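# Place rubber disc under hardness tester gauge foot

## Task

Set the grey rubber disc down on the round table of the hardness tester so that the foot of the gauge sits on top of it, then open the gripper and release it.

## Robot and tools

Robot: two arms, left_arm and right_arm, each a six-joint arm ending in a two-finger parallel gripper with a wrist camera. Bases in the scene frame: left_arm at (+0.015, +0.273, 0) m, right_arm at (-0.030, -0.262, 0) m, both facing roughly +x. Scene frame: origin on the table top midway between the arms, +x out over the table, +z up, left_arm on the +y side. The arm names do not correspond to the left or right side of any picture.

Gripper frame: fingers point along the gripper's +z axis and close along its y axis. The reported end_effector_position is the point between the finger pads, roughly 1 cm short of the fingertips. Joint ranges (rad), base to hand: waist -2.880..2.880, shoulder 0.000..3.142, elbow 0.000..3.019, wrist pitch -1.693..1.571, wrist yaw -1.571..1.571, wrist roll -2.094..2.094.

Tools:
- execute_actions(actions, pictures): actions is a list holding one action, one wait, or nothing. An empty list only reports the state. An action is {"rows": [...], "steps": n} with n up to 15 control steps of 1/30 s (default 15); each row covers one step and the final row repeats if rows run out. A wait is {"steps": n} with n up to 300, counted from the previous result (time spent composing the reply is included). pictures toggles camera images (default on). A rejected call sends nothing.
- move(target, speed): one row of 14 numbers; drives every gripper in a straight line toward its target, all paths finishing together within 0.5 to 10 s. speed is the top path speed in m/s, 0.002 to 0.5, default 0.25; rotation limited to twice that in rad/s. Paths ignore obstacles and the other arm. The opening is sent when the move begins.
- wait(seconds): 0 to 10 s of letting the scene run with no new command.
- zoom_image(camera, region): enlarged crop of cam_left_wrist or cam_right_wrist; region [x0, y0, x1, y1] in image pixels, origin top-left, at most 504 x 504.
- read_manual(section): licence texts only; no motion.
- finished_scene(scene): ends the current scene (pass its number) and grades it; irreversible. Call it only after the disc is placed and released.

Row layout (used in rows and in target): a single list of 14 numbers, each in [-1, 1], always covering both arms: dx, dy, dz, rx, ry, rz, opening for left_arm, followed by the same seven for right_arm. Send zeros-with-correct-opening for an arm you do not want to move.
- dx, dy, dz: position offset, expressed in that gripper's own axes (not the scene frame). 1.0 = 0.6 m.
- rx, ry, rz: a rotation vector, also in the gripper's own axes, 1.0 = 180 degrees.
- These six are offsets, not poses. They are measured from the gripper pose shown in the most recent result that includes it; before any such result in a scene, and for later calls within the same reply, they count from where the robot is when the action starts. Every row in an action refers to that same base pose, not to the row before it.
- opening: absolute, +1 fully open (0.094 m), -1 closed.

Control behaviour: each step, the commanded pose is clipped to within 70 mm and 16 degrees of the measured pose, then damped IK moves the joints; position wins over orientation if both cannot be met. Long reaches may need several actions; after an action, the arm continues only to its last clipped pose. Arms tend to finish a centimetre or more low, and repeating zero offsets lets them sag further. To hold an arm still, send the offset back to its desired pose in the first call of a reply and zeros afterwards, raising the aim if it still sits low. Zero offsets are not a pause; they pull the arm back to the reference pose. The simulation keeps running while you compose a reply.

Gripping: grip_measured reports the finger opening on the command scale; the last Joint positions entry gives it in metres. Readings can be off by about 1 mm per gripper. To hold something, command about 0.03 below grip_measured (less for a gentler hold). Pads push up to roughly 50 to 62 N; very thin parts get less. Open to +1 to release.

Result lines: the state line lists each gripper's position (m) and quat_wxyz in the scene frame; printed positions drift at long reach. HELD marks steps where your row was not fully sent; a pose unreachable line names an arm whose command the clearance check altered or blocked. A Hand target line shows where the controller is currently driving each gripper. A move adds a move: line with its ending (done, off_target, moving, held, fault), limits that acted (paced = target clipped; held = steps blocked, after which the arm may jump faster than speed), and each gripper's distance from its target. If only one arm is named, the other finished fine. FAULT lines mean an arm stopped. MOTOR HOT appears from 85 C; at 100 C an OVER-TEMPERATURE FAULT drops that arm and its load, so avoid holding loads for long.

Cameras: cam_left_wrist and cam_right_wrist, 504x504 fisheye, calibration given as K, D and T_world_to_cam; the optical frame has +z forward, +x right, +y down. Calibration may be slightly off.

Avoid: dropping the disc or pushing anything off the table (that fails the task), fast or deep contacts (speed and overshoot past contact raise force), letting the arms collide or press on each other, and slips or slams. Occasional external tugs on held parts or pushes on loose objects may occur. Move smoothly.

Each tool is called as name(argument=value, ...), one argument or row to a line, values as JSON.

## Session

execute_actions(
  actions=[],
)

Scene clock: 0.00 s of 5400.00 s.
left_arm: end_effector_position=(+0.1105, +0.7140, +0.1474) grip_measured=+1.000 end_effector_quat_wxyz=(+0.015, +0.794, -0.584, -0.168) | right_arm: end_effector_position=(+0.5087, -0.1045, +0.2542) grip_measured=+1.000 end_effector_quat_wxyz=(+0.618, +0.502, +0.449, +0.405)
Joint positions: left_arm=[ 1.233  1.522  1.178 -1.153 -0.331 -0.626  0.094] | right_arm=[0.475 1.574 0.752 0.949 0.752 1.333 0.094]
Joint velocities: left_arm=[-0.015 -0.005 -0.007  0.007 -0.007  0.022  0.   ] | right_arm=[-0.005 -0.005 -0.002 -0.012 -0.022 -0.007  0.   ]
Motor temperatures (°C, as the motors report them): left_arm=[19 19 23 21 21 21] | right_arm=[19 23 24 23 20 20]
Hand target (left_arm): +0.113, +0.720, +0.150; +0.010, +0.794, -0.583, -0.169
Hand target (right_arm): +0.513, -0.102, +0.268; +0.621, +0.501, +0.438, +0.415
camera_calibration (this result's frames):
cam_left_wrist: T_world_to_cam=[[0.92612, 0.308865, -0.216575, -0.283834], [0.368762, -0.862221, 0.34726, 0.532813], [-0.0794789, -0.401469, -0.912418, 0.554537], [0, 0, 0, 1]] pos_world=[0.110456, 0.769699, 0.259473]
cam_right_wrist: T_world_to_cam=[[0.0478417, -0.164315, -0.985247, 0.211195], [-0.35768, 0.918149, -0.170493, 0.327362], [0.932618, 0.36056, -0.0148463, -0.311656], [0, 0, 0, 1]] pos_world=[0.397643, -0.153494, 0.259265]

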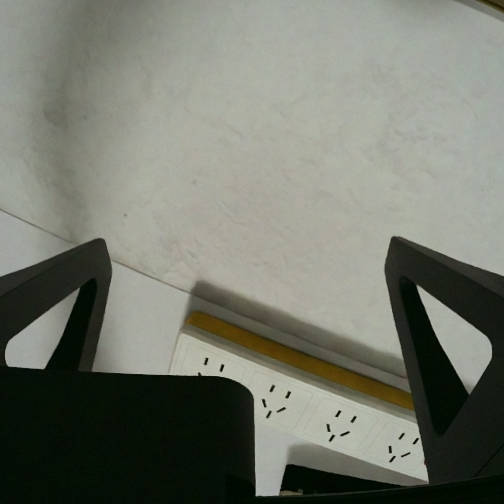

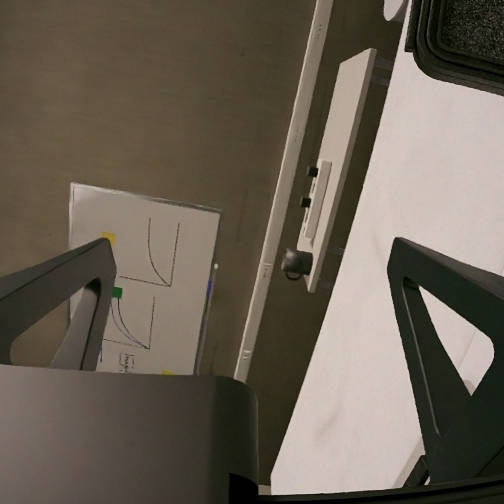

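move(
  target=[0.585,0.166,-0.82,0.418,-0.235,0.465,1,-0.436,0.47,-0.3,0.071,0.22,-0.452,1],
  speed=0.4,
)

Scene clock: 7.83 s of 5400.00 s.
left_arm: end_effector_position=(+0.2505, +0.2634, +0.5306) grip_measured=+1.000 end_effector_quat_wxyz=(+0.476, +0.006, +0.880, -0.007) | right_arm: end_effector_position=(+0.2557, -0.2487, +0.5391) grip_measured=+1.000 end_effector_quat_wxyz=(+0.487, +0.004, +0.874, -0.003)
Joint positions: left_arm=[-0.064  0.614  1.367 -1.333 -0.035 -0.03   0.094] | right_arm=[ 0.088  0.714  1.39  -1.234  0.101  0.06   0.094]
Joint velocities: left_arm=[ 0.005 -0.015  0.002  0.007 -0.022 -0.022  0.   ] | right_arm=[-0.015  0.005  0.007 -0.012 -0.051  0.007  0.   ]
Motor temperatures (°C, as the motors report them): left_arm=[19 20 25 21 21 21] | right_arm=[19 24 27 23 20 20]
Hand target (left_arm): +0.251, +0.263, +0.549; +0.495, +0.002, +0.869, -0.010
Hand target (right_arm): +0.251, -0.252, +0.559; +0.500, +0.002, +0.866, -0.007
Off the commanded pose (left_arm): 0.017 m, 3 deg.
Off the commanded pose (right_arm): 0.019 m, 2 deg.
After step 90, 1.50 s passed at rest.
move: off_target (left_arm, right_arm)
camera_calibration (this result's frames):
cam_left_wrist: T_world_to_cam=[[-0.025352, -0.999677, 0.00203853, 0.275694], [-0.931519, 0.0228833, -0.362971, 0.42905], [0.362807, -0.011101, -0.931798, 0.531124], [0, 0, 0, 1]] pos_world=[0.213962, 0.271683, 0.650071]
cam_right_wrist: T_world_to_cam=[[-0.0145733, -0.999894, -0.000118037, -0.242647], [-0.929203, 0.0135866, -0.36932, 0.446171], [0.369282, -0.00527252, -0.929302, 0.526588], [0, 0, 0, 1]] pos_world=[0.216588, -0.245907, 0.654111]

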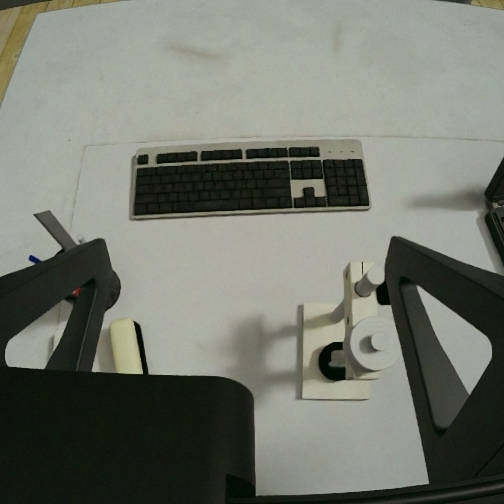

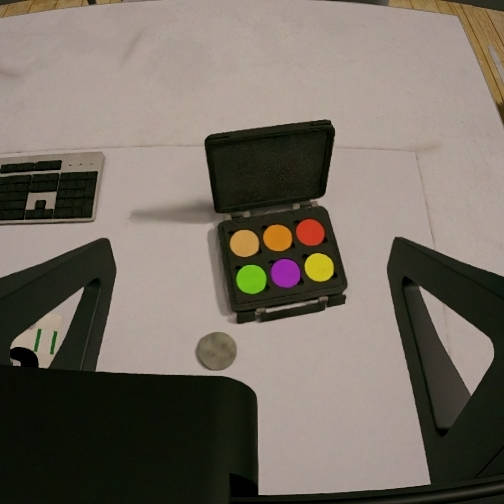

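move(
  target=[0.30,-0.22,0.25,0,0.215,0,0,0.65,0.083,0.47,-0.057,0.02,-0.035,0.7],
  speed=0.35,
)

Scene clock: 19.17 s of 5400.00 s.
left_arm: end_effector_position=(+0.2748, +0.1359, +0.2962) grip_measured=+0.002 end_effector_quat_wxyz=(+0.154, +0.002, +0.988, +0.003) | right_arm: end_effector_position=(+0.2868, -0.2106, +0.0541) grip_measured=+0.702 end_effector_quat_wxyz=(+0.447, -0.074, +0.890, +0.046)
Joint positions: left_arm=[-0.585  0.936  1.083 -1.459 -0.173 -0.556  0.047] | right_arm=[ 0.122  0.975  0.148  0.187 -0.036 -0.006  0.08 ]
Joint velocities: left_arm=[-0.005 -0.005  0.002  0.002 -0.007 -0.095  0.   ] | right_arm=[ 0.015  0.005  0.002 -0.007 -0.051  0.007  0.   ]
Motor temperatures (°C, as the motors report them): left_arm=[19 20 27 21 21 21] | right_arm=[19 23 30 23 20 20]
Hand target (left_arm): +0.274, +0.131, +0.295; +0.155, +0.003, +0.988, -0.002
Hand target (right_arm): +0.289, -0.206, +0.058; +0.455, -0.087, +0.885, +0.048
Off the commanded pose (left_arm): 0.007 m, 1 deg.
Off the commanded pose (right_arm): 0.012 m, 2 deg.
After step 90, 6.27 s passed at rest.
move: off_target (right_arm)
camera_calibration (this result's frames):
cam_left_wrist: T_world_to_cam=[[-0.013507, -0.999901, -0.00388011, 0.147858], [-0.952203, 0.0116781, 0.305241, 0.17881], [-0.305166, 0.00781753, -0.952267, 0.489555], [0, 0, 0, 1]] pos_world=[0.321656, 0.141929, 0.412181]
cam_right_wrist: T_world_to_cam=[[0.168999, -0.98545, -0.0180947, -0.252788], [-0.944493, -0.156673, -0.288768, 0.259615], [0.281732, 0.0658919, -0.957228, 0.106174], [0, 0, 0, 1]] pos_world=[0.258013, -0.215431, 0.172028]

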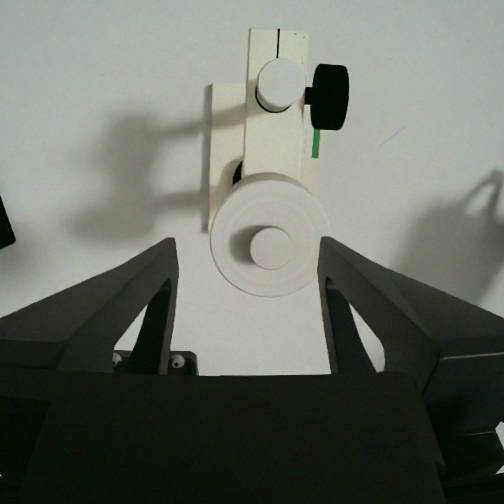

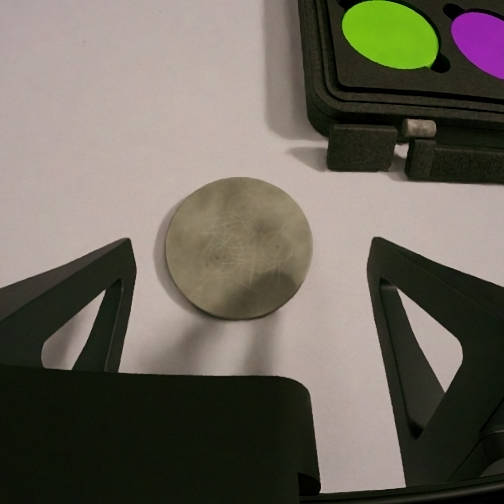

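move(
  target=[0.045,-0.022,0.095,0,0,0,0,0.042,0.008,0.057,0,0,0,0.6],
  speed=0.06,
)

Scene clock: 24.20 s of 5400.00 s.
left_arm: end_effector_position=(+0.2687, +0.1264, +0.2403) grip_measured=+0.002 end_effector_quat_wxyz=(+0.153, +0.002, +0.988, +0.003) | right_arm: end_effector_position=(+0.3028, -0.2060, +0.0200) grip_measured=+0.602 end_effector_quat_wxyz=(+0.455, -0.074, +0.886, +0.045)
Joint positions: left_arm=[-0.63   0.929  0.932 -1.326 -0.184 -0.602  0.047] | right_arm=[ 0.137  1.298  0.139  0.537 -0.02   0.     0.075]
Joint velocities: left_arm=[-0.015 -0.024 -0.017  0.007 -0.051 -0.007  0.001] | right_arm=[-0.015 -0.005 -0.007  0.002  0.037  0.022  0.001]
Motor temperatures (°C, as the motors report them): left_arm=[19 20 27 21 21 21] | right_arm=[19 23 30 23 20 20]
Hand target (left_arm): +0.266, +0.124, +0.234; +0.154, +0.003, +0.988, +0.003
Hand target (right_arm): +0.298, -0.203, +0.013; +0.446, -0.074, +0.891, +0.047
Off the commanded pose (left_arm): 0.008 m, 0 deg.
Off the commanded pose (right_arm): 0.009 m, 1 deg.
After step 90, 0.70 s passed at rest.
move: done
camera_calibration (this result's frames):
cam_left_wrist: T_world_to_cam=[[-0.0125239, -0.999912, -0.00439748, 0.137858], [-0.951659, 0.0105695, 0.306976, 0.189697], [-0.306902, 0.00802945, -0.951707, 0.434844], [0, 0, 0, 1]] pos_world=[0.315707, 0.13235, 0.356218]
cam_right_wrist: T_world_to_cam=[[0.167429, -0.985791, -0.0135329, -0.251276], [-0.939384, -0.155351, -0.305654, 0.264653], [0.299208, 0.0638879, -0.952047, 0.0629925], [0, 0, 0, 1]] pos_world=[0.271833, -0.210616, 0.137463]

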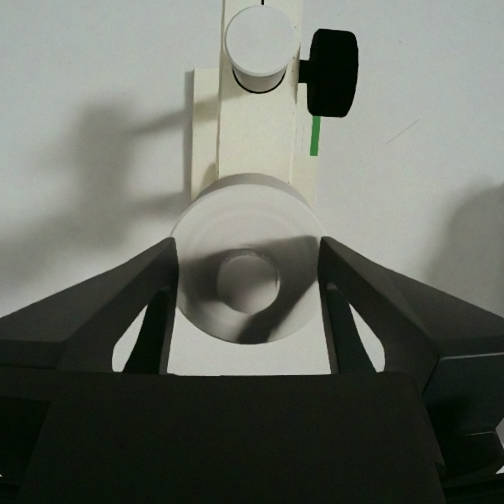

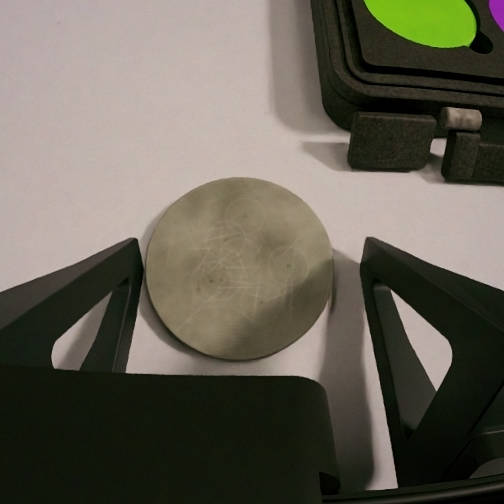

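move(
  target=[0,0,0,0,0,0,-0.7,0,0,0,0,0,0,0.18],
)

move(
  target=[-0.055,0,-0.097,0,-0.015,0,-0.7,-0.1,0,-0.06,0,0,0,0.18],
  speed=0.1,
)

move(
  target=[-0.045,0,-0.09,0,-0.03,0,-0.7,0,0.457,-0.06,-0.19,-0.03,-0.135,0.18],
  speed=0.2,
)

Scene clock: 33.77 s of 5400.00 s.
left_arm: end_effector_position=(+0.2687, +0.1264, +0.2404) grip_measured=-0.635 end_effector_quat_wxyz=(+0.153, +0.001, +0.988, +0.003) | right_arm: end_effector_position=(+0.3028, -0.2060, +0.0200) grip_measured=+0.289 end_effector_quat_wxyz=(+0.455, -0.074, +0.886, +0.045)
Joint positions: left_arm=[-0.63   0.929  0.932 -1.326 -0.184 -0.603  0.017] | right_arm=[ 0.137  1.298  0.139  0.537 -0.02   0.     0.061]
Joint velocities: left_arm=[-0.015  0.005 -0.022 -0.022  0.022 -0.066 -0.   ] | right_arm=[-0.005  0.005 -0.002  0.002 -0.095  0.051  0.001]
Motor temperatures (°C, as the motors report them): left_arm=[19 20 27 21 21 21] | right_arm=[19 23 28 23 20 20]
Hand target (left_arm): +0.269, +0.126, +0.240; +0.153, +0.002, +0.988, +0.003
Hand target (right_arm): +0.303, -0.206, +0.020; +0.455, -0.074, +0.886, +0.045
Off the commanded pose (left_arm): 0.000 m, 0 deg.
Off the commanded pose (right_arm): 0.000 m, 0 deg.
After step 90, 5.87 s passed at rest.
move: done
camera_calibration (this result's frames):
cam_left_wrist: T_world_to_cam=[[-0.0113387, -0.999926, -0.00435225, 0.137585], [-0.951739, 0.00945706, 0.306762, 0.18994], [-0.306698, 0.00762048, -0.951776, 0.434879], [0, 0, 0, 1]] pos_world=[0.31571, 0.132465, 0.35624]
cam_right_wrist: T_world_to_cam=[[0.167734, -0.985736, -0.0137551, -0.251287], [-0.939346, -0.155575, -0.305655, 0.264595], [0.299156, 0.0641897, -0.952043, 0.0630706], [0, 0, 0, 1]] pos_world=[0.271828, -0.210586, 0.137464]

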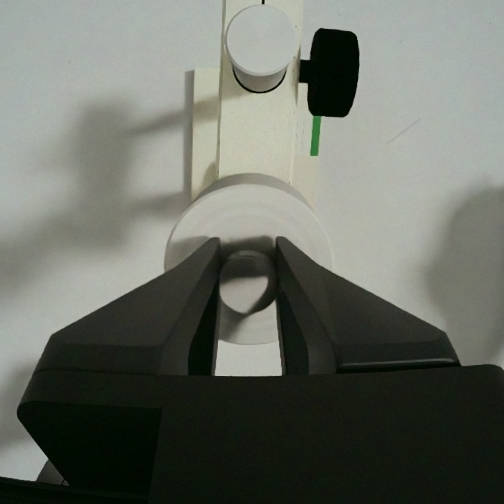

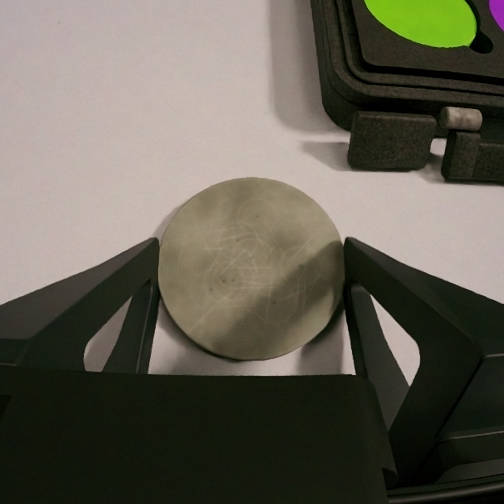

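Scene clock: 34.80 s of 5400.00 s.
left_arm: end_effector_position=(+0.2689, +0.1267, +0.2587) grip_measured=-0.635 end_effector_quat_wxyz=(+0.137, +0.003, +0.990, +0.016) | right_arm: end_effector_position=(+0.2893, -0.2081, +0.0675) grip_measured=+0.289 end_effector_quat_wxyz=(+0.435, -0.075, +0.896, +0.043)
Joint positions: left_arm=[-0.63   0.958  1.003 -1.409 -0.186 -0.603  0.017] | right_arm=[ 0.137  0.913  0.191  0.056 -0.02   0.     0.061]
Joint velocities: left_arm=[ 0.005 -0.005 -0.002  0.017  0.007  0.007  0.001] | right_arm=[-0.015 -0.005  0.007 -0.017 -0.037 -0.007 -0.   ]
Motor temperatures (°C, as the motors report them): left_arm=[19 20 28 21 21 21] | right_arm=[19 23 28 23 20 20]
Hand target (left_arm): +0.280, +0.126, +0.304; +0.177, +0.001, +0.984, +0.003
Hand target (right_arm): +0.307, -0.205, +0.091; +0.455, -0.074, +0.886, +0.045
Off the commanded pose (left_arm): 0.049 m, 5 deg.
Off the commanded pose (right_arm): 0.030 m, 2 deg.
move: off_target (left_arm, right_arm)
camera_calibration (this result's frames):
cam_left_wrist: T_world_to_cam=[[-0.0114753, -0.999479, -0.0301598, 0.14459], [-0.941153, 0.000606859, 0.337981, 0.174685], [-0.337787, 0.0322634, -0.940669, 0.454742], [0, 0, 0, 1]] pos_world=[0.31967, 0.129737, 0.373083]
cam_right_wrist: T_world_to_cam=[[0.167133, -0.985831, -0.0142452, -0.250289], [-0.951582, -0.157512, -0.263973, 0.266442], [0.25799, 0.0576741, -0.964425, 0.123793], [0, 0, 0, 1]] pos_world=[0.263435, -0.211915, 0.186157]

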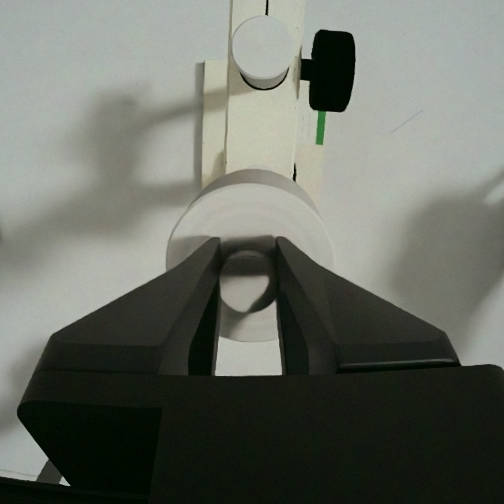

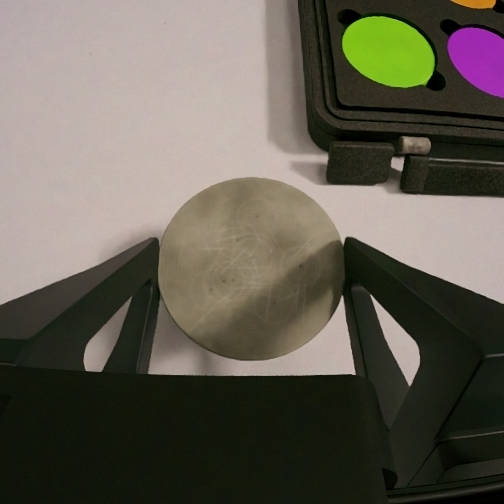

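Scene clock: 37.03 s of 5400.00 s.
left_arm: end_effector_position=(+0.2690, +0.1267, +0.2593) grip_measured=-0.635 end_effector_quat_wxyz=(+0.136, +0.007, +0.990, +0.031) | right_arm: end_effector_position=(+0.2000, +0.0368, +0.0704) grip_measured=+0.289 end_effector_quat_wxyz=(+0.406, -0.373, +0.807, +0.210)
Joint positions: left_arm=[-0.645  0.972  1.013 -1.426 -0.211 -0.61   0.017] | right_arm=[0.898 1.15  0.285 0.244 0.006 0.05  0.061]
Joint velocities: left_arm=[ 0.005 -0.005  0.007  0.007 -0.022 -0.007 -0.   ] | right_arm=[ 0.005  0.005 -0.002 -0.012 -0.007  0.022 -0.   ]
Motor temperatures (°C, as the motors report them): left_arm=[19 20 29 21 22 21] | right_arm=[19 23 29 23 20 20]
Hand target (left_arm): +0.277, +0.126, +0.315; +0.184, +0.004, +0.983, +0.015
Hand target (right_arm): +0.210, +0.057, +0.093; +0.430, -0.377, +0.790, +0.223
Off the commanded pose (left_arm): 0.060 m, 6 deg.
Off the commanded pose (right_arm): 0.034 m, 4 deg.
move: off_target (left_arm, right_arm)
camera_calibration (this result's frames):
cam_left_wrist: T_world_to_cam=[[-0.0142483, -0.998081, -0.0602661, 0.153018], [-0.940441, -0.00709728, 0.339882, 0.17483], [-0.339657, 0.0615195, -0.938535, 0.451631], [0, 0, 0, 1]] pos_world=[0.319997, 0.126181, 0.373672]
cam_right_wrist: T_world_to_cam=[[0.769509, -0.637457, -0.0387815, -0.125426], [-0.616327, -0.725348, -0.306614, 0.17767], [0.167324, 0.259845, -0.951043, 0.145248], [0, 0, 0, 1]] pos_world=[0.181716, 0.0111772, 0.187749]

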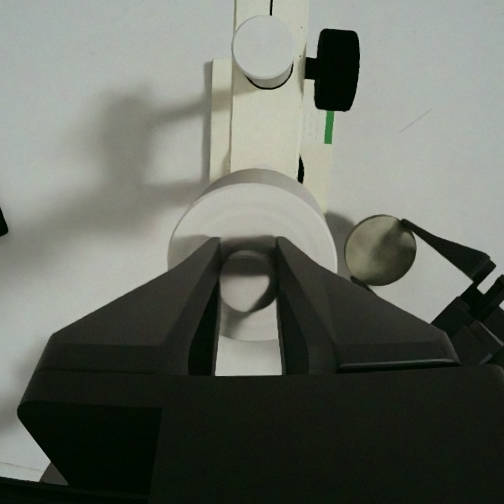

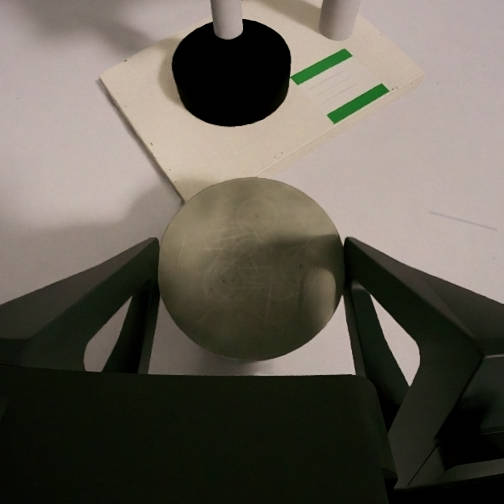

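move(
  target=[-0.045,0.005,-0.09,0,-0.03,0,-0.7,-0.1,0.015,0.095,0,-0.05,0,0.22],
  speed=0.05,
)

Scene clock: 41.37 s of 5400.00 s.
left_arm: end_effector_position=(+0.2690, +0.1267, +0.2594) grip_measured=-0.635 end_effector_quat_wxyz=(+0.134, +0.010, +0.990, +0.044) | right_arm: end_effector_position=(+0.2354, +0.0852, +0.0680) grip_measured=+0.289 end_effector_quat_wxyz=(+0.449, -0.362, +0.785, +0.225)
Joint positions: left_arm=[-0.656  0.984  1.021 -1.442 -0.231 -0.614  0.017] | right_arm=[0.909 1.397 0.378 0.501 0.028 0.049 0.061]
Joint velocities: left_arm=[-0.005  0.005  0.007 -0.007  0.007  0.022 -0.   ] | right_arm=[ 0.015 -0.015  0.007  0.007  0.007  0.007 -0.001]
Motor temperatures (°C, as the motors report them): left_arm=[19 20 32 21 22 21] | right_arm=[19 23 29 23 20 20]
Hand target (left_arm): +0.277, +0.127, +0.316; +0.183, +0.008, +0.983, +0.029
Hand target (right_arm): +0.243, +0.104, +0.086; +0.468, -0.355, +0.773, +0.240
Off the commanded pose (left_arm): 0.060 m, 6 deg.
Off the commanded pose (right_arm): 0.029 m, 3 deg.
move: off_target (left_arm, right_arm)
camera_calibration (this result's frames):
cam_left_wrist: T_world_to_cam=[[-0.0181134, -0.996072, -0.0866779, 0.160674], [-0.939116, -0.0128015, 0.34336, 0.174251], [-0.343121, 0.08762, -0.935195, 0.44847], [0, 0, 0, 1]] pos_world=[0.320432, 0.122978, 0.373503]
cam_right_wrist: T_world_to_cam=[[0.767731, -0.640001, -0.0314233, -0.121808], [-0.595878, -0.695052, -0.402284, 0.232934], [0.235621, 0.32757, -0.914976, 0.100187], [0, 0, 0, 1]] pos_world=[0.20871, 0.0511257, 0.181547]

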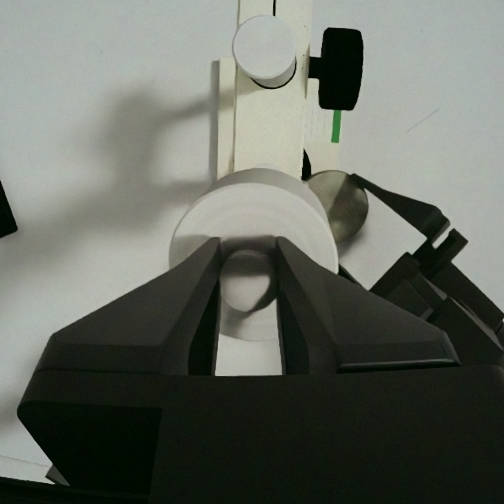

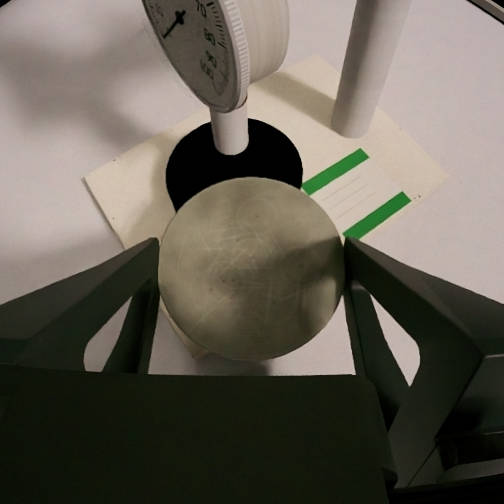

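Same small step as before (lowers ~12 mm), then advance.

move(
  target=[-0.045,0.005,-0.09,0,-0.03,0,-0.7,-0.025,0.02,0.05,0,0,0,0.22],
  speed=0.025,
)

move(
  target=[-0.045,0.005,-0.09,0,-0.03,0,-0.7,-0.062,0.02,0.065,0,-0.01,0,0.22],
  speed=0.025,
)

Scene clock: 47.70 s of 5400.00 s.
left_arm: end_effector_position=(+0.2689, +0.1264, +0.2597) grip_measured=-0.635 end_effector_quat_wxyz=(+0.132, +0.013, +0.989, +0.058) | right_arm: end_effector_position=(+0.2404, +0.1005, +0.0552) grip_measured=+0.289 end_effector_quat_wxyz=(+0.440, -0.367, +0.791, +0.215)
Joint positions: left_arm=[-0.669  0.998  1.03  -1.459 -0.252 -0.622  0.017] | right_arm=[0.929 1.471 0.423 0.502 0.051 0.052 0.061]
Joint velocities: left_arm=[-0.005 -0.005  0.012  0.002 -0.007  0.037 -0.   ] | right_arm=[ 0.005  0.005  0.012 -0.007  0.007 -0.007  0.001]
Motor temperatures (°C, as the motors report them): left_arm=[19 20 35 21 23 21] | right_arm=[19 23 30 23 20 20]
Hand target (left_arm): +0.277, +0.125, +0.316; +0.181, +0.012, +0.982, +0.042
Hand target (right_arm): +0.247, +0.118, +0.067; +0.449, -0.362, +0.785, +0.226
Off the commanded pose (left_arm): 0.060 m, 6 deg.
Off the commanded pose (right_arm): 0.023 m, 2 deg.
After step 90, 0.70 s passed at rest.
move: off_target (left_arm, right_arm)
camera_calibration (this result's frames):
cam_left_wrist: T_world_to_cam=[[-0.0207416, -0.993189, -0.114654, 0.168016], [-0.938055, -0.0203394, 0.34589, 0.174146], [-0.345866, 0.114726, -0.931244, 0.44501], [0, 0, 0, 1]] pos_world=[0.320757, 0.11936, 0.373441]
cam_right_wrist: T_world_to_cam=[[0.766867, -0.641501, -0.0197741, -0.116543], [-0.600038, -0.705688, -0.376773, 0.242116], [0.227746, 0.3008, -0.926095, 0.0874545], [0, 0, 0, 1]] pos_world=[0.214735, 0.0697893, 0.169909]

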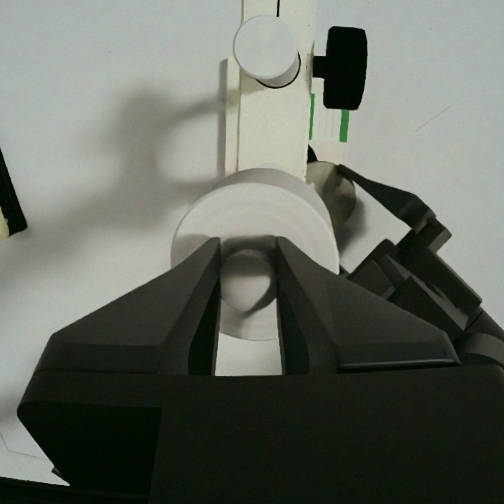

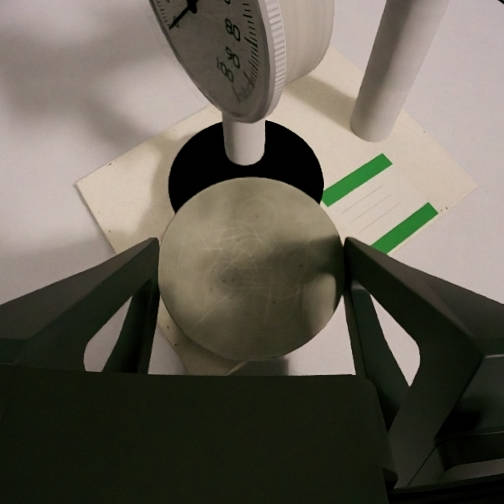

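Scene clock: 50.33 s of 5400.00 s.
left_arm: end_effector_position=(+0.2689, +0.1263, +0.2598) grip_measured=-0.635 end_effector_quat_wxyz=(+0.130, +0.017, +0.989, +0.073) | right_arm: end_effector_position=(+0.2570, +0.1270, +0.0561) grip_measured=+0.289 end_effector_quat_wxyz=(+0.445, -0.365, +0.790, +0.213)
Joint positions: left_arm=[-0.683  1.013  1.039 -1.477 -0.276 -0.632  0.017] | right_arm=[0.94  1.54  0.504 0.495 0.069 0.055 0.061]
Joint velocities: left_arm=[ 0.005 -0.005 -0.012  0.002 -0.037  0.081 -0.001] | right_arm=[-0.015 -0.005 -0.007  0.007  0.095 -0.007 -0.001]
Motor temperatures (°C, as the motors report them): left_arm=[19 20 35 21 23 21] | right_arm=[19 23 30 23 20 20]
Hand target (left_arm): +0.277, +0.124, +0.316; +0.179, +0.016, +0.982, +0.055
Hand target (right_arm): +0.264, +0.148, +0.067; +0.452, -0.363, +0.784, +0.222
Off the commanded pose (left_arm): 0.060 m, 6 deg.
Off the commanded pose (right_arm): 0.025 m, 1 deg.
move: off_target (left_arm, right_arm)
camera_calibration (this result's frames):
cam_left_wrist: T_world_to_cam=[[-0.0231451, -0.989101, -0.145405, 0.176016], [-0.936779, -0.0293389, 0.348688, 0.174147], [-0.349154, 0.144283, -0.925891, 0.440921], [0, 0, 0, 1]] pos_world=[0.321161, 0.11559, 0.373116]
cam_right_wrist: T_world_to_cam=[[0.762838, -0.646433, -0.0142112, -0.110875], [-0.601229, -0.701064, -0.383449, 0.271178], [0.237911, 0.301054, -0.923453, 0.0737777], [0, 0, 0, 1]] pos_world=[0.230067, 0.0962288, 0.170538]

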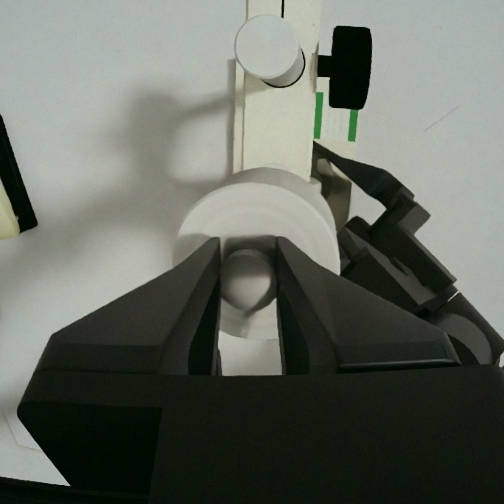

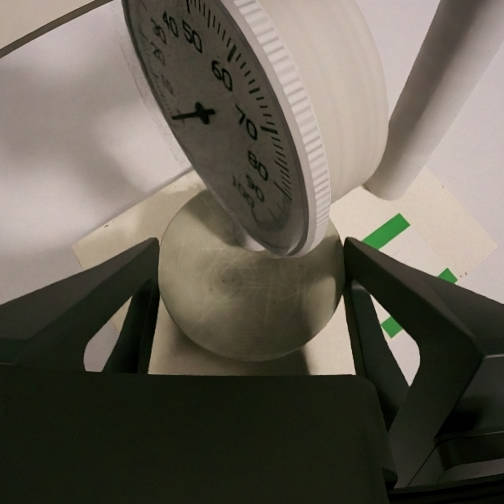

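move(
  target=[-0.025,0,-0.05,0,0,0,-0.7,0,0,0,0,0,0,0.5],
  speed=0.03,
)

move(
  target=[-0.005,0,-0.01,0,0,0,-0.7,0.03,0,-0.12,0,0,0,0.5],
  speed=0.05,
)

move(
  target=[0,0,0,0,0,0,0,0,0,0,0,0,0,0.5],
)

move(
  target=[-0.03,0,-0.1,0,0,0,0,0,0,-0.05,0,0,0,0.5],
)

Scene clock: 55.30 s of 5400.00 s.
left_arm: end_effector_position=(+0.2686, +0.1259, +0.2553) grip_measured=-0.635 end_effector_quat_wxyz=(+0.110, +0.017, +0.990, +0.087) | right_arm: end_effector_position=(+0.2570, +0.1270, +0.0561) grip_measured=+0.498 end_effector_quat_wxyz=(+0.445, -0.365, +0.790, +0.213)
Joint positions: left_arm=[-0.683  1.047  1.052 -1.508 -0.273 -0.638  0.017] | right_arm=[0.94  1.54  0.504 0.495 0.069 0.055 0.07 ]
Joint velocities: left_arm=[-0.005  0.005 -0.012 -0.002  0.037 -0.022  0.   ] | right_arm=[-0.015  0.005  0.002 -0.012 -0.066 -0.051  0.   ]
Motor temperatures (°C, as the motors report them): left_arm=[19 20 37 21 24 21] | right_arm=[19 24 30 23 20 20]
Hand target (left_arm): +0.274, +0.122, +0.291; +0.131, +0.016, +0.989, +0.073
Hand target (right_arm): +0.257, +0.127, +0.056; +0.445, -0.365, +0.790, +0.213
Off the commanded pose (left_arm): 0.038 m, 3 deg.
Off the commanded pose (right_arm): 0.000 m, 0 deg.
After step 90, 0.57 s passed at rest.
move: off_target (left_arm)
camera_calibration (this result's frames):
cam_left_wrist: T_world_to_cam=[[-0.023372, -0.984769, -0.172292, 0.181327], [-0.921656, -0.0455413, 0.385327, 0.164061], [-0.387304, 0.167799, -0.906553, 0.439009], [0, 0, 0, 1]] pos_world=[0.325476, 0.112372, 0.366009]
cam_right_wrist: T_world_to_cam=[[0.762838, -0.646433, -0.0142112, -0.110875], [-0.601229, -0.701064, -0.383449, 0.271178], [0.237911, 0.301054, -0.923453, 0.0737777], [0, 0, 0, 1]] pos_world=[0.230067, 0.0962288, 0.170538]

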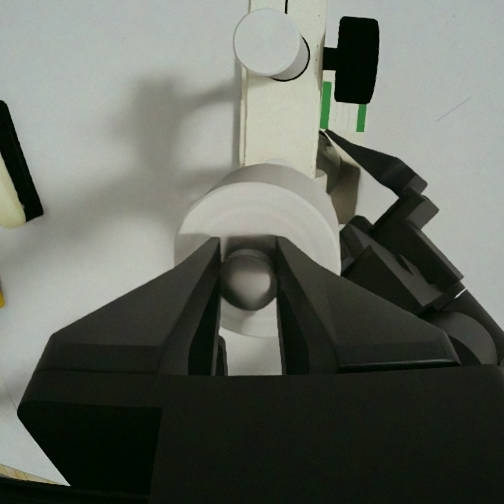

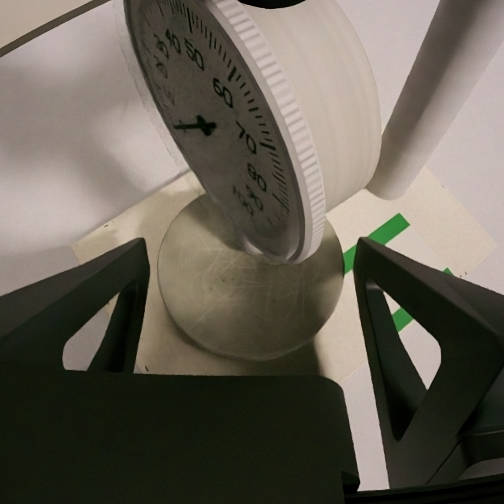

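Scene clock: 57.10 s of 5400.00 s.
left_arm: end_effector_position=(+0.2688, +0.1257, +0.2501) grip_measured=-0.635 end_effector_quat_wxyz=(+0.107, +0.016, +0.990, +0.089) | right_arm: end_effector_position=(+0.2165, +0.0718, +0.0770) grip_measured=+0.498 end_effector_quat_wxyz=(+0.447, -0.365, +0.789, +0.210)
Joint positions: left_arm=[-0.683  1.053  1.042 -1.5   -0.272 -0.641  0.017] | right_arm=[0.949 1.287 0.341 0.406 0.082 0.055 0.07 ]
Joint velocities: left_arm=[ 0.005 -0.024 -0.002 -0.017 -0.022 -0.066 -0.   ] | right_arm=[-0.015 -0.005 -0.002  0.002 -0.037  0.007 -0.   ]
Motor temperatures (°C, as the motors report them): left_arm=[19 20 36 21 23 21] | right_arm=[19 24 30 23 20 20]
Hand target (left_arm): +0.270, +0.125, +0.262; +0.110, +0.017, +0.990, +0.086
Hand target (right_arm): +0.212, +0.073, +0.078; +0.445, -0.365, +0.790, +0.213
Off the commanded pose (left_arm): 0.012 m, 0 deg.
Off the commanded pose (right_arm): 0.005 m, 0 deg.
move: off_target (left_arm)
camera_calibration (this result's frames):
cam_left_wrist: T_world_to_cam=[[-0.0214913, -0.984164, -0.175953, 0.180572], [-0.919328, -0.0497112, 0.39034, 0.164839], [-0.392906, 0.170147, -0.903701, 0.434861], [0, 0, 0, 1]] pos_world=[0.326281, 0.111917, 0.360413]
cam_right_wrist: T_world_to_cam=[[0.761205, -0.648472, -0.00722004, -0.115446], [-0.600756, -0.700913, -0.384464, 0.216167], [0.244254, 0.296993, -0.923112, 0.118185], [0, 0, 0, 1]] pos_world=[0.188874, 0.0415509, 0.191373]

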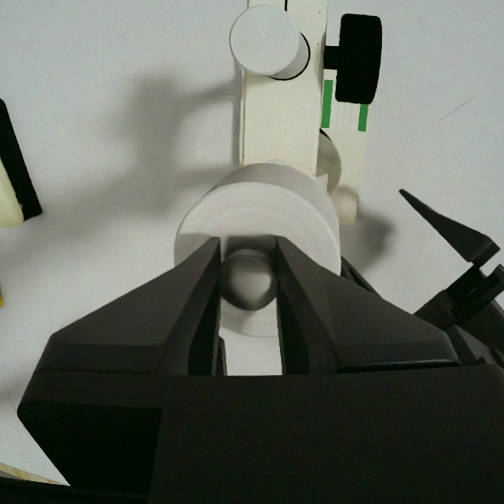

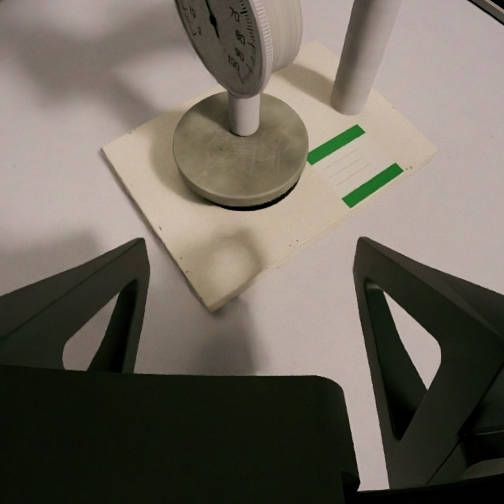

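Scene clock: 57.60 s of 5400.00 s.
left_arm: end_effector_position=(+0.2686, +0.1265, +0.2512) grip_measured=-0.002 end_effector_quat_wxyz=(+0.109, +0.015, +0.990, +0.089) | right_arm: end_effector_position=(+0.2165, +0.0718, +0.0770) grip_measured=+0.498 end_effector_quat_wxyz=(+0.447, -0.365, +0.789, +0.210)
Joint positions: left_arm=[-0.683  1.048  1.042 -1.5   -0.276 -0.641  0.047] | right_arm=[0.949 1.287 0.341 0.406 0.082 0.055 0.07 ]
Joint velocities: left_arm=[-0.005 -0.005 -0.012 -0.002 -0.022  0.022 -0.   ] | right_arm=[-0.005 -0.015  0.002 -0.012  0.007 -0.007 -0.001]
Motor temperatures (°C, as the motors report them): left_arm=[19 20 36 21 23 21] | right_arm=[19 24 30 23 20 20]
Hand target (left_arm): +0.269, +0.126, +0.250; +0.107, +0.016, +0.990, +0.089
Hand target (right_arm): +0.217, +0.072, +0.077; +0.447, -0.365, +0.789, +0.210
Off the commanded pose (left_arm): 0.001 m, 0 deg.
Off the commanded pose (right_arm): 0.000 m, 0 deg.
move: done
camera_calibration (this result's frames):
cam_left_wrist: T_world_to_cam=[[-0.02038, -0.984123, -0.176314, 0.181366], [-0.921304, -0.050007, 0.385614, 0.166091], [-0.388309, 0.170298, -0.905657, 0.434935], [0, 0, 0, 1]] pos_world=[0.325605, 0.112723, 0.361833]
cam_right_wrist: T_world_to_cam=[[0.761205, -0.648472, -0.00722004, -0.115446], [-0.600756, -0.700913, -0.384464, 0.216167], [0.244254, 0.296993, -0.923112, 0.118185], [0, 0, 0, 1]] pos_world=[0.188874, 0.0415509, 0.191373]

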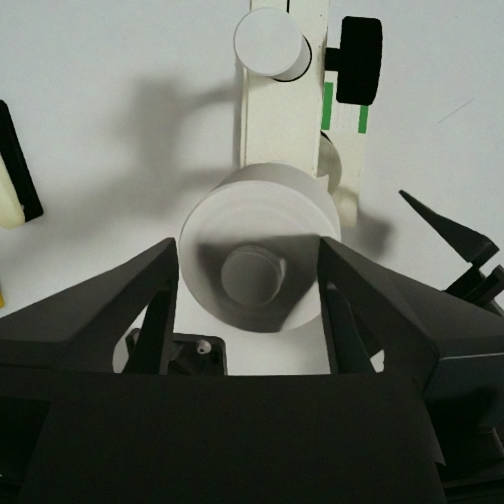

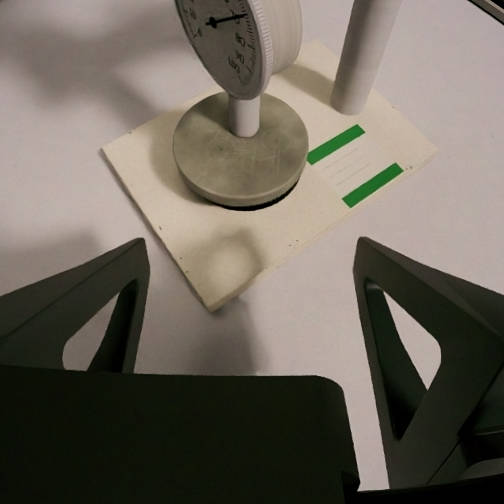

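Scene clock: 58.53 s of 5400.00 s.
left_arm: end_effector_position=(+0.2698, +0.1212, +0.3038) grip_measured=-0.002 end_effector_quat_wxyz=(+0.107, +0.015, +0.990, +0.090) | right_arm: end_effector_position=(+0.2041, +0.0525, +0.0947) grip_measured=+0.498 end_effector_quat_wxyz=(+0.451, -0.363, +0.788, +0.210)
Joint positions: left_arm=[-0.695  1.072  1.196 -1.639 -0.276 -0.654  0.047] | right_arm=[0.949 1.137 0.301 0.304 0.087 0.055 0.07 ]
Joint velocities: left_arm=[-0.005 -0.005 -0.012  0.007 -0.051  0.007 -0.001] | right_arm=[-0.015 -0.015 -0.002  0.002  0.007  0.022 -0.   ]
Motor temperatures (°C, as the motors report them): left_arm=[19 20 36 21 23 21] | right_arm=[19 24 30 23 20 20]
Hand target (left_arm): +0.273, +0.114, +0.312; +0.109, +0.016, +0.990, +0.089
Hand target (right_arm): +0.200, +0.052, +0.093; +0.447, -0.365, +0.789, +0.210
Off the commanded pose (left_arm): 0.011 m, 0 deg.
Off the commanded pose (right_arm): 0.005 m, 1 deg.
move: off_target (left_arm)
camera_calibration (this result's frames):
cam_left_wrist: T_world_to_cam=[[-0.0201858, -0.983655, -0.178931, 0.186161], [-0.919499, -0.0520073, 0.389637, 0.14516], [-0.392574, 0.172392, -0.903419, 0.484157], [0, 0, 0, 1]] pos_world=[0.3273, 0.107203, 0.414147]
cam_right_wrist: T_world_to_cam=[[0.758902, -0.651178, -0.00593131, -0.117916], [-0.60083, -0.696654, -0.392017, 0.202484], [0.251141, 0.301066, -0.919939, 0.141406], [0, 0, 0, 1]] pos_world=[0.175632, 0.0217041, 0.208763]

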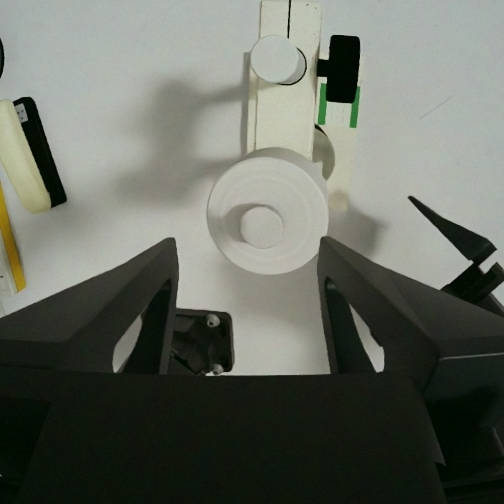

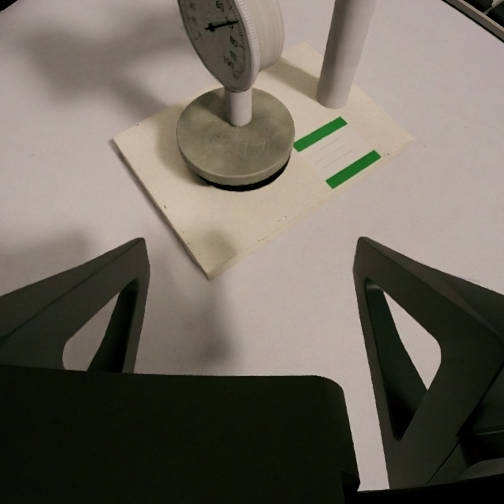

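finished_scene(
  scene=2,
)

The scene is finished: the task was done.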